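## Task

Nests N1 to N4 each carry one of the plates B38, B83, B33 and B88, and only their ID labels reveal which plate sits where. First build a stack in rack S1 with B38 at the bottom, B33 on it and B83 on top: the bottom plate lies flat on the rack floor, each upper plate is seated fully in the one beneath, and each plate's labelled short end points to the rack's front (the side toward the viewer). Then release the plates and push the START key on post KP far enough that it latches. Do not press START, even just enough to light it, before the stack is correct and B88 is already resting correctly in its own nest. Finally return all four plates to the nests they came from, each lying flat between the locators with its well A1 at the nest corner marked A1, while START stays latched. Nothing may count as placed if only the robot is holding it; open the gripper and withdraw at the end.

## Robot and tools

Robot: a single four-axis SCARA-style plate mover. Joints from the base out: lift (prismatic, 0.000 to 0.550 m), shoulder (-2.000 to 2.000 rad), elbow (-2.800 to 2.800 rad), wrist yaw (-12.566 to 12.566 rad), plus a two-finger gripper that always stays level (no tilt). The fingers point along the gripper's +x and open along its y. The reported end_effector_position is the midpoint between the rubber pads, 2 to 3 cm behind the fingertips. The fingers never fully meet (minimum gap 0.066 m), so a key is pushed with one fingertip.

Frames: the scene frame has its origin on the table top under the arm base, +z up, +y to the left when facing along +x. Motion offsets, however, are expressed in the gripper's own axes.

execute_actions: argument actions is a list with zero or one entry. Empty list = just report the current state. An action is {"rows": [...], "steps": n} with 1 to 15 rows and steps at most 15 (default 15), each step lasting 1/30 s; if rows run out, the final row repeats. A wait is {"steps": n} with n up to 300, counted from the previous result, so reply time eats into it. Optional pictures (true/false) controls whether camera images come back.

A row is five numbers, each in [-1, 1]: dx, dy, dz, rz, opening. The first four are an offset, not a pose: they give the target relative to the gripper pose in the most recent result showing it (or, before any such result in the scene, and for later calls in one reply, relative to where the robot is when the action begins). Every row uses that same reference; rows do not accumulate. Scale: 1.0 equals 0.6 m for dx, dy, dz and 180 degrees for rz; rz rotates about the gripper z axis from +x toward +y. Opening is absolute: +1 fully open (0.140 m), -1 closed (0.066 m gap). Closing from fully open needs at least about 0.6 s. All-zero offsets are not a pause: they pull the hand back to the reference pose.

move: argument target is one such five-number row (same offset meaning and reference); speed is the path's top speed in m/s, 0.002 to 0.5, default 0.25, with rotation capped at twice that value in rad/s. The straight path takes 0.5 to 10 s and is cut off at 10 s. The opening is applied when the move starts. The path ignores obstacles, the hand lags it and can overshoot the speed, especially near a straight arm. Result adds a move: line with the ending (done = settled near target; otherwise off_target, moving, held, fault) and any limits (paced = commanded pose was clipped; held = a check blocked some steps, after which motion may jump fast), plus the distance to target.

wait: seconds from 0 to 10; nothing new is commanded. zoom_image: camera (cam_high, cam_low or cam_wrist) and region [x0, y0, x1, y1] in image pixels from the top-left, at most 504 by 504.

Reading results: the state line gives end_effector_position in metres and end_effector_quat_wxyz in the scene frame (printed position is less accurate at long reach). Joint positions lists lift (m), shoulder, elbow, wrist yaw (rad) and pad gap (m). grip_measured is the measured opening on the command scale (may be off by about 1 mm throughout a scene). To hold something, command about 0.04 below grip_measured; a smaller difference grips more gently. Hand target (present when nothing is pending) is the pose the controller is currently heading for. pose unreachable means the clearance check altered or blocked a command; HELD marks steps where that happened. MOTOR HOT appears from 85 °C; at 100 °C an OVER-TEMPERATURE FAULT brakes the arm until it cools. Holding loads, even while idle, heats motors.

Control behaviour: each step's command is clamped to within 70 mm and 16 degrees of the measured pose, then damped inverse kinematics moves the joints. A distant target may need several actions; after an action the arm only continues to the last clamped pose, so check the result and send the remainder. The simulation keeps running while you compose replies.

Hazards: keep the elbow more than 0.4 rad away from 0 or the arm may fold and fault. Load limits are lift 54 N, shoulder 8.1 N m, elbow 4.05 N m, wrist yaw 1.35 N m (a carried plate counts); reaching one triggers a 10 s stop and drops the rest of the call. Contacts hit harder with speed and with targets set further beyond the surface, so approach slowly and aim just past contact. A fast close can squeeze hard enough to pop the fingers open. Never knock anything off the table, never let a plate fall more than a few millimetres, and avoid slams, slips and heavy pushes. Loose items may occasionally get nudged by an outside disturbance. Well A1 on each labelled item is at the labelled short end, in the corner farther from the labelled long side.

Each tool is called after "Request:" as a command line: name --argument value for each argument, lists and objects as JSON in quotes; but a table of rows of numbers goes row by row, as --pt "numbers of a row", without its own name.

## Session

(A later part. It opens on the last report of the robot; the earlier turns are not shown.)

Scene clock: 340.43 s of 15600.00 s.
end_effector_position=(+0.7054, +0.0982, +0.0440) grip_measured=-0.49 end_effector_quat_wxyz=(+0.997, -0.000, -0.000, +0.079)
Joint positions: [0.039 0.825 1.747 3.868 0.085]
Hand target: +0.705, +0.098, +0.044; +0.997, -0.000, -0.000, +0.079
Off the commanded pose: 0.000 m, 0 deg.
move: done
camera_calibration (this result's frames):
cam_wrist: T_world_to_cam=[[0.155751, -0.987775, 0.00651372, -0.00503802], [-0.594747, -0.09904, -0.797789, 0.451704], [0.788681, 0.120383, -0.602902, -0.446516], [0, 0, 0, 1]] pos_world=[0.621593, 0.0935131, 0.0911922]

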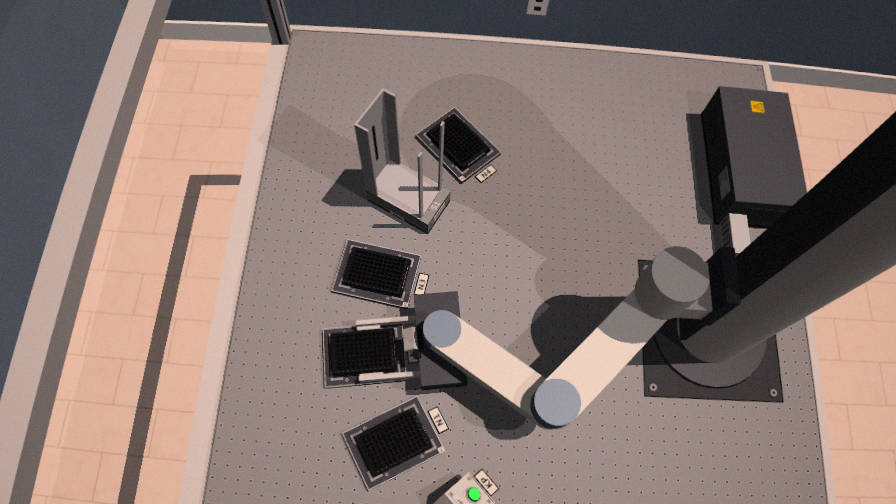

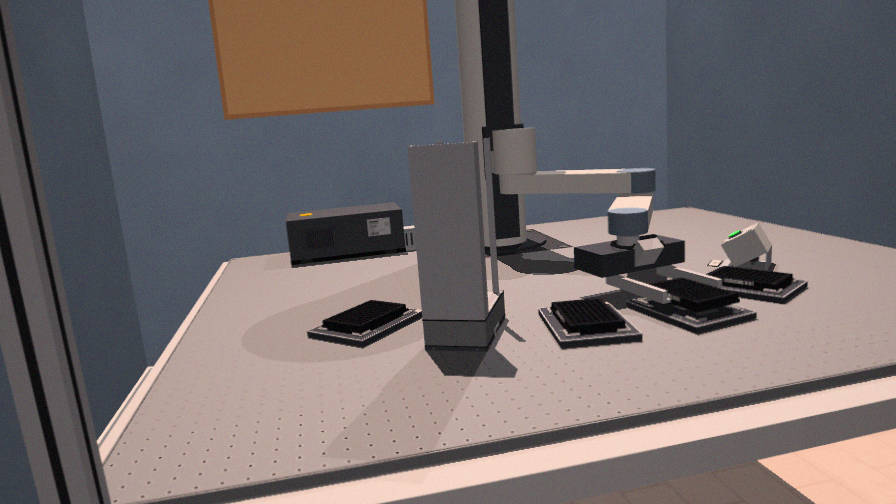

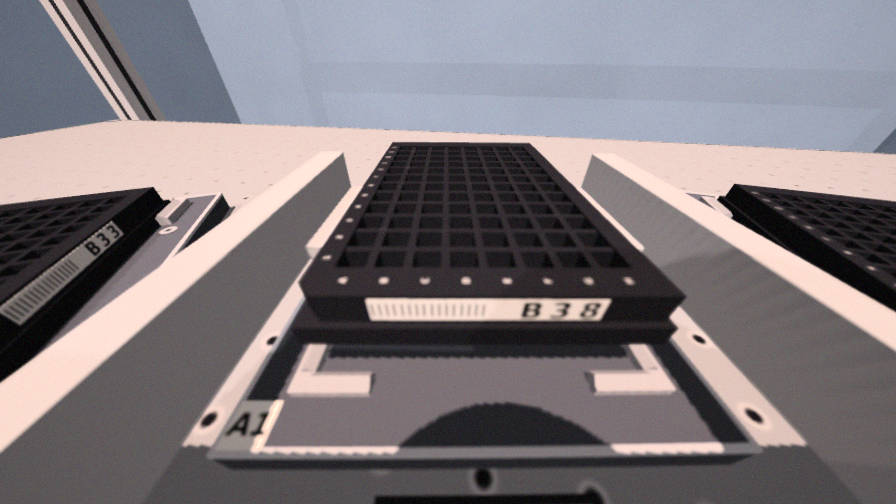

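Request:
execute_actions --actions '[]'

Request:
move --target '[0,-0.0003,-0.0222,0,-0.55]' --speed 0.012

Request:
move --target '[0,0,0,0,0]'

Request:
move --target '[0,0,0.07,0,0]' --speed 0.1

Request:
move --target '[-0.2,0,0.1,0,0]'

Scene clock: 350.80 s of 15600.00 s.
end_effector_position=(+0.7054, +0.0982, +0.0440) grip_measured=-0.49 end_effector_quat_wxyz=(+0.997, -0.000, -0.000, +0.079)
Joint positions: [0.039 0.825 1.747 3.868 0.085]
Hand target: +0.705, +0.098, +0.044; +0.997, -0.000, -0.000, +0.079
Off the commanded pose: 0.000 m, 0 deg.
Steps of this call (steps 1 to 90: nothing new was sent; then 7.37 s passed at rest). Readings (end_effector_position):
1: (+0.7054, +0.0982, +0.0440)
2: (+0.7054, +0.0982, +0.0440)
4: (+0.7054, +0.0982, +0.0440)
8: (+0.7054, +0.0982, +0.0440)
90: the state above
camera_calibration (this result's frames):
cam_wrist: T_world_to_cam=[[0.155751, -0.987775, 0.00651372, -0.00503802], [-0.594747, -0.0990399, -0.797789, 0.451705], [0.788681, 0.120383, -0.602902, -0.446515], [0, 0, 0, 1]] pos_world=[0.621593, 0.093513, 0.0911936]

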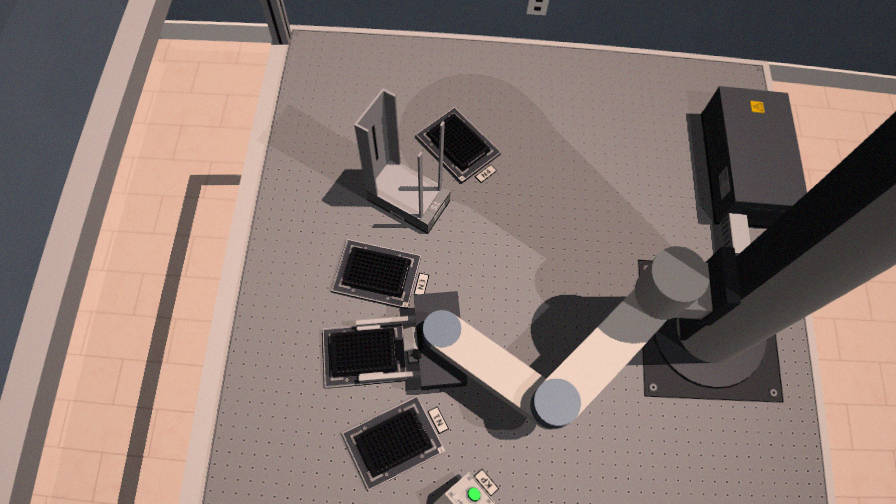

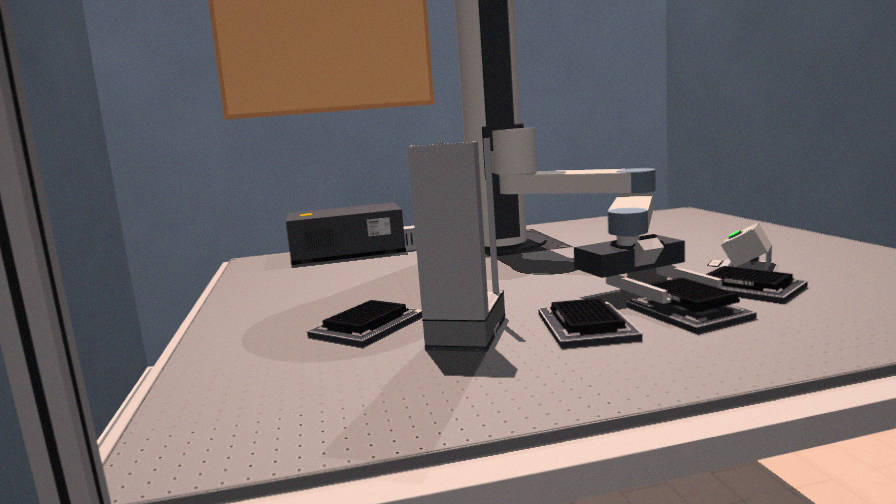

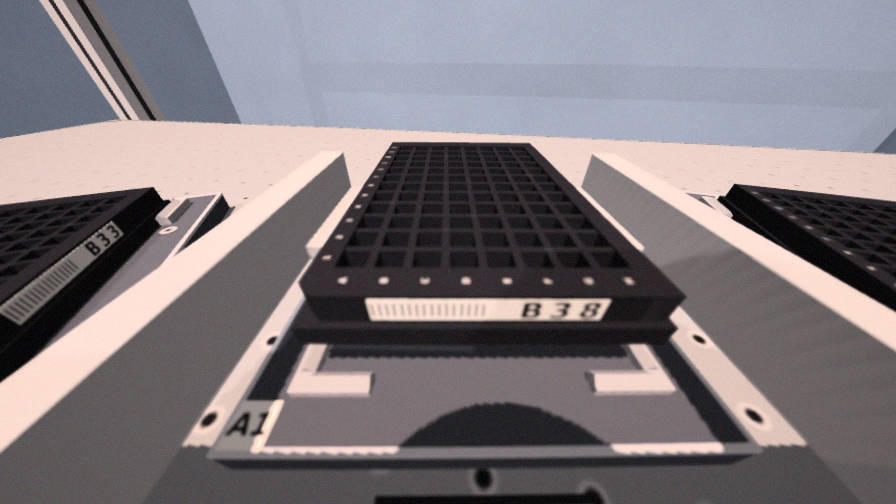

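Scene clock: 352.13 s of 15600.00 s.
end_effector_position=(+0.7055, +0.0981, +0.0307) grip_measured=-0.49 end_effector_quat_wxyz=(+0.997, -0.000, -0.000, +0.079)
Joint positions: [0.026 0.825 1.747 3.869 0.085]
Hand target: +0.705, +0.098, +0.031; +0.997, -0.000, -0.000, +0.079
Off the commanded pose: 0.000 m, 0 deg.
move: done
camera_calibration (this result's frames):
cam_wrist: T_world_to_cam=[[0.15573, -0.987778, 0.00651372, -0.00504051], [-0.594749, -0.099027, -0.797789, 0.44107], [0.788683, 0.120365, -0.602902, -0.454555], [0, 0, 0, 1]] pos_world=[0.621611, 0.0934115, 0.0778612]

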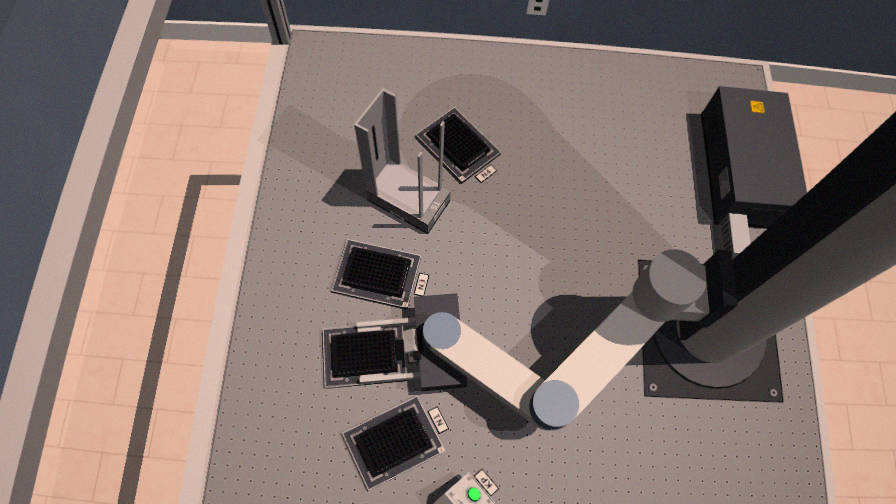

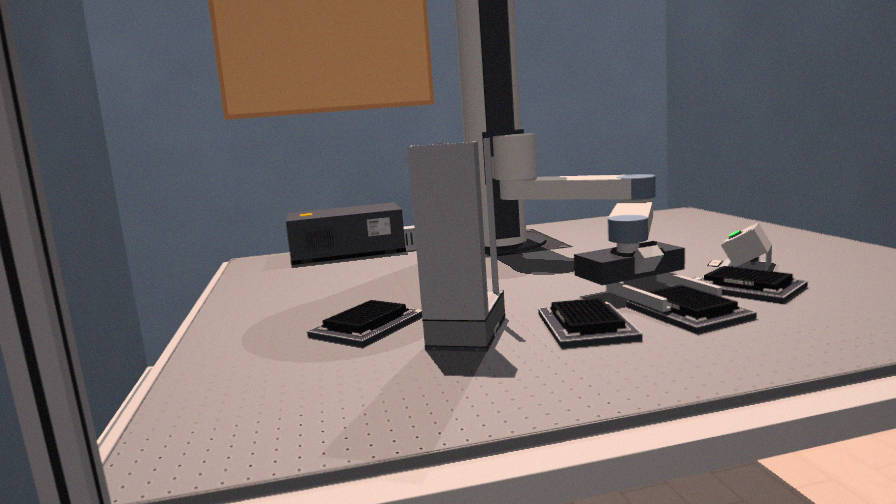

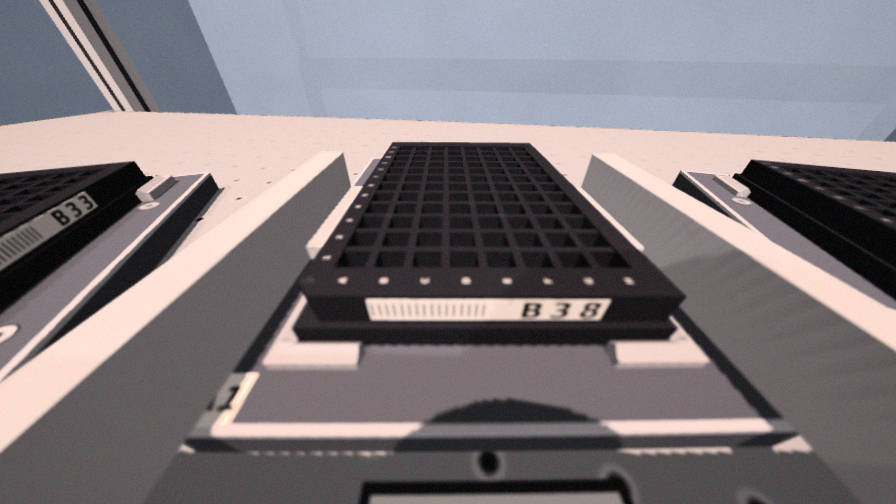

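Scene clock: 352.63 s of 15600.00 s.
end_effector_position=(+0.7055, +0.0981, +0.0307) grip_measured=+0.00 end_effector_quat_wxyz=(+0.997, -0.000, -0.000, +0.079)
Joint positions: [0.026 0.825 1.747 3.869 0.103]
Hand target: +0.705, +0.098, +0.031; +0.997, -0.000, -0.000, +0.079
Off the commanded pose: 0.000 m, 0 deg.
move: done
camera_calibration (this result's frames):
cam_wrist: T_world_to_cam=[[0.155747, -0.987775, 0.00651372, -0.00504335], [-0.594748, -0.0990375, -0.797789, 0.441069], [0.788681, 0.120379, -0.602902, -0.454555], [0, 0, 0, 1]] pos_world=[0.621609, 0.0934197, 0.0778612]

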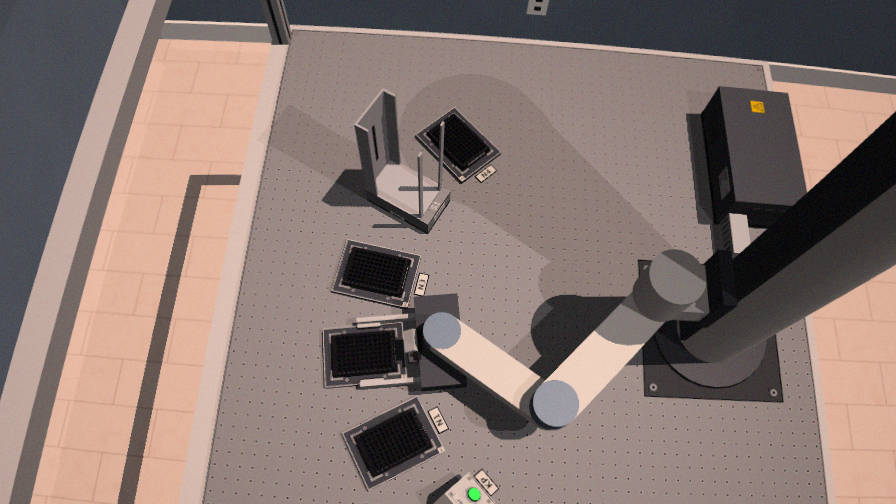

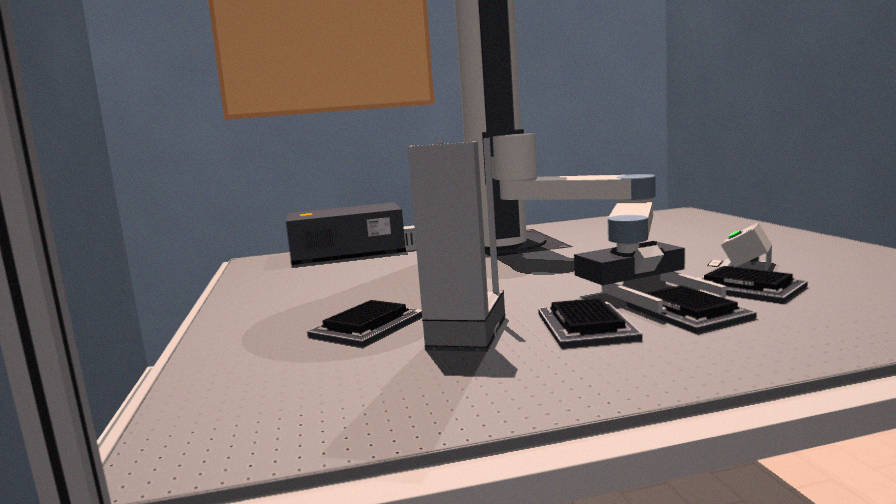

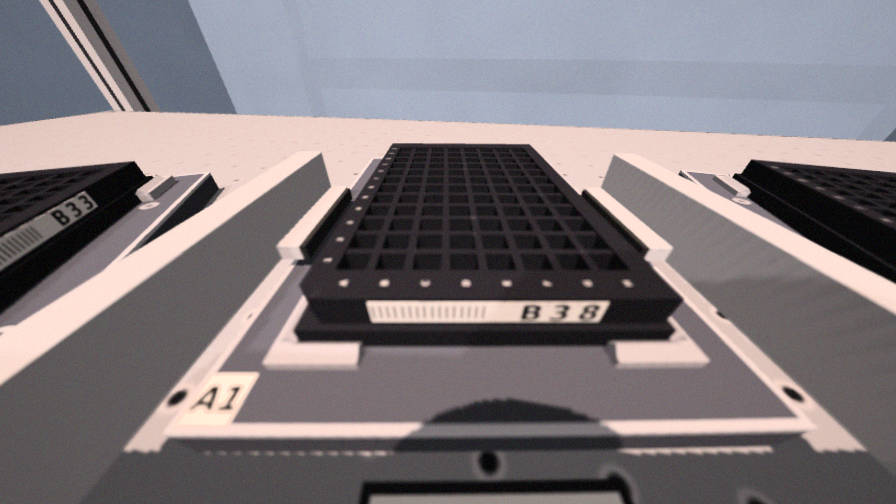

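Scene clock: 353.37 s of 15600.00 s.
end_effector_position=(+0.7055, +0.0982, +0.0727) grip_measured=+0.00 end_effector_quat_wxyz=(+0.997, -0.000, -0.000, +0.079)
Joint positions: [0.068 0.825 1.747 3.869 0.103]
Hand target: +0.705, +0.098, +0.073; +0.997, -0.000, -0.000, +0.079
Off the commanded pose: 0.000 m, 0 deg.
move: done
camera_calibration (this result's frames):
cam_wrist: T_world_to_cam=[[0.15578, -0.98777, 0.00651372, -0.00533064], [-0.594744, -0.0990575, -0.797789, 0.474633], [0.788677, 0.120406, -0.602902, -0.429196], [0, 0, 0, 1]] pos_world=[0.621613, 0.0934282, 0.119928]

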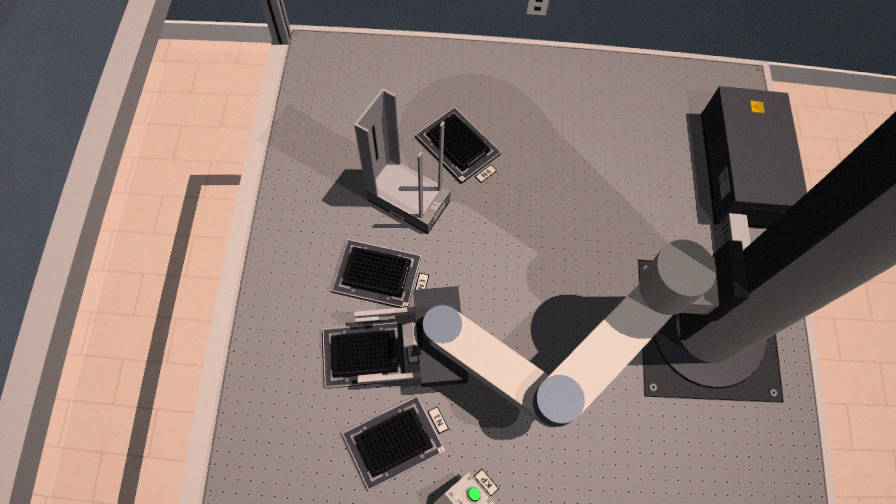

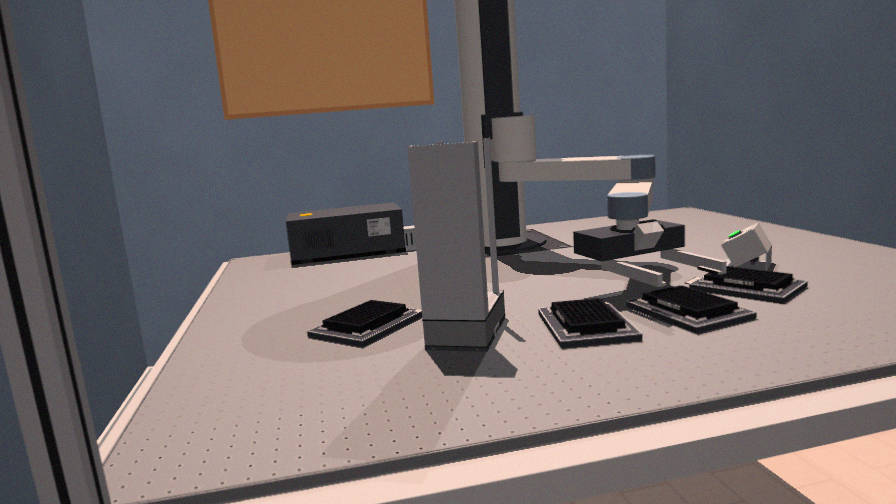

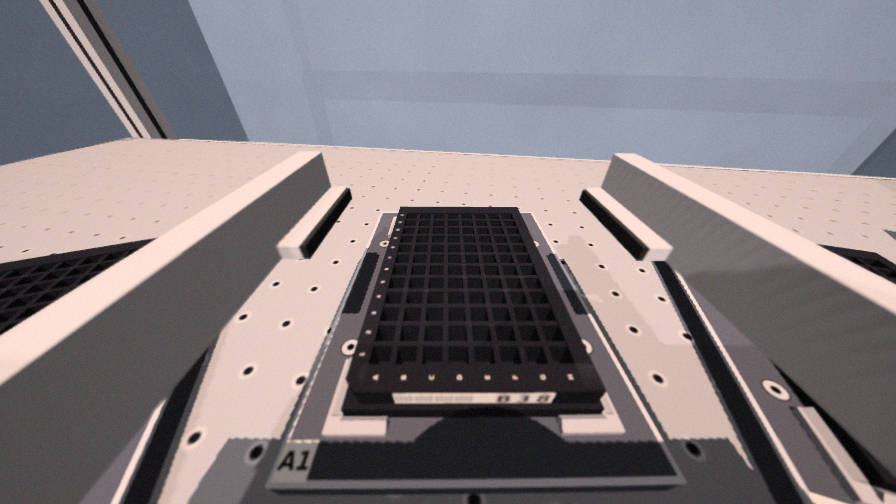

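Scene clock: 354.30 s of 15600.00 s.
end_effector_position=(+0.5869, +0.0793, +0.1328) grip_measured=+0.00 end_effector_quat_wxyz=(+0.997, -0.000, -0.000, +0.079)
Joint positions: [0.128 1.093 1.126 4.221 0.103]
Hand target: +0.587, +0.079, +0.133; +0.997, -0.000, -0.000, +0.079
Off the commanded pose: 0.000 m, 0 deg.
move: done
camera_calibration (this result's frames):
cam_wrist: T_world_to_cam=[[0.155613, -0.987797, 0.00651372, -0.00577498], [-0.594761, -0.0989569, -0.797789, 0.450192], [0.788698, 0.120272, -0.602902, -0.297231], [0, 0, 0, 1]] pos_world=[0.50308, 0.0745937, 0.179995]

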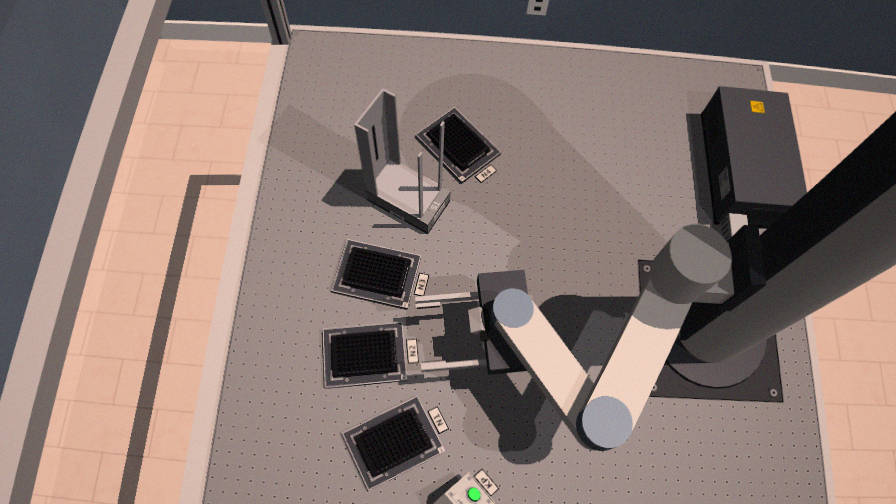

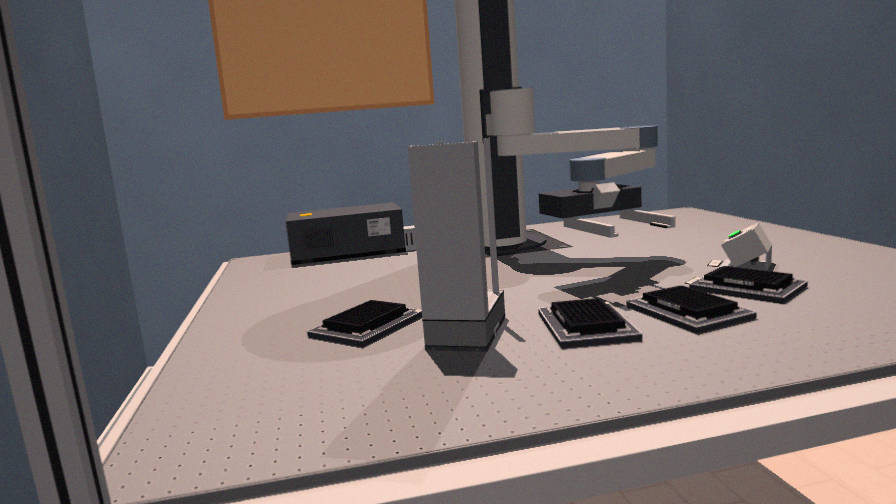

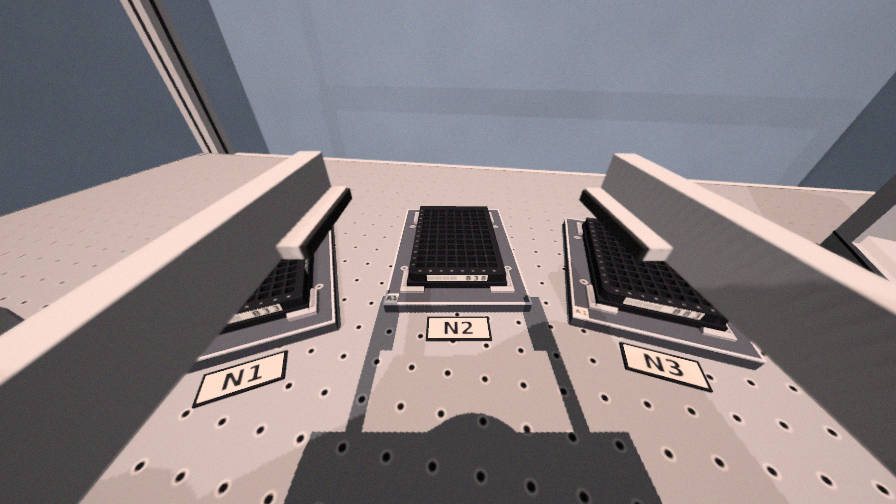

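Request:
finished_scene --scene 1

The scene is finished: the task was done.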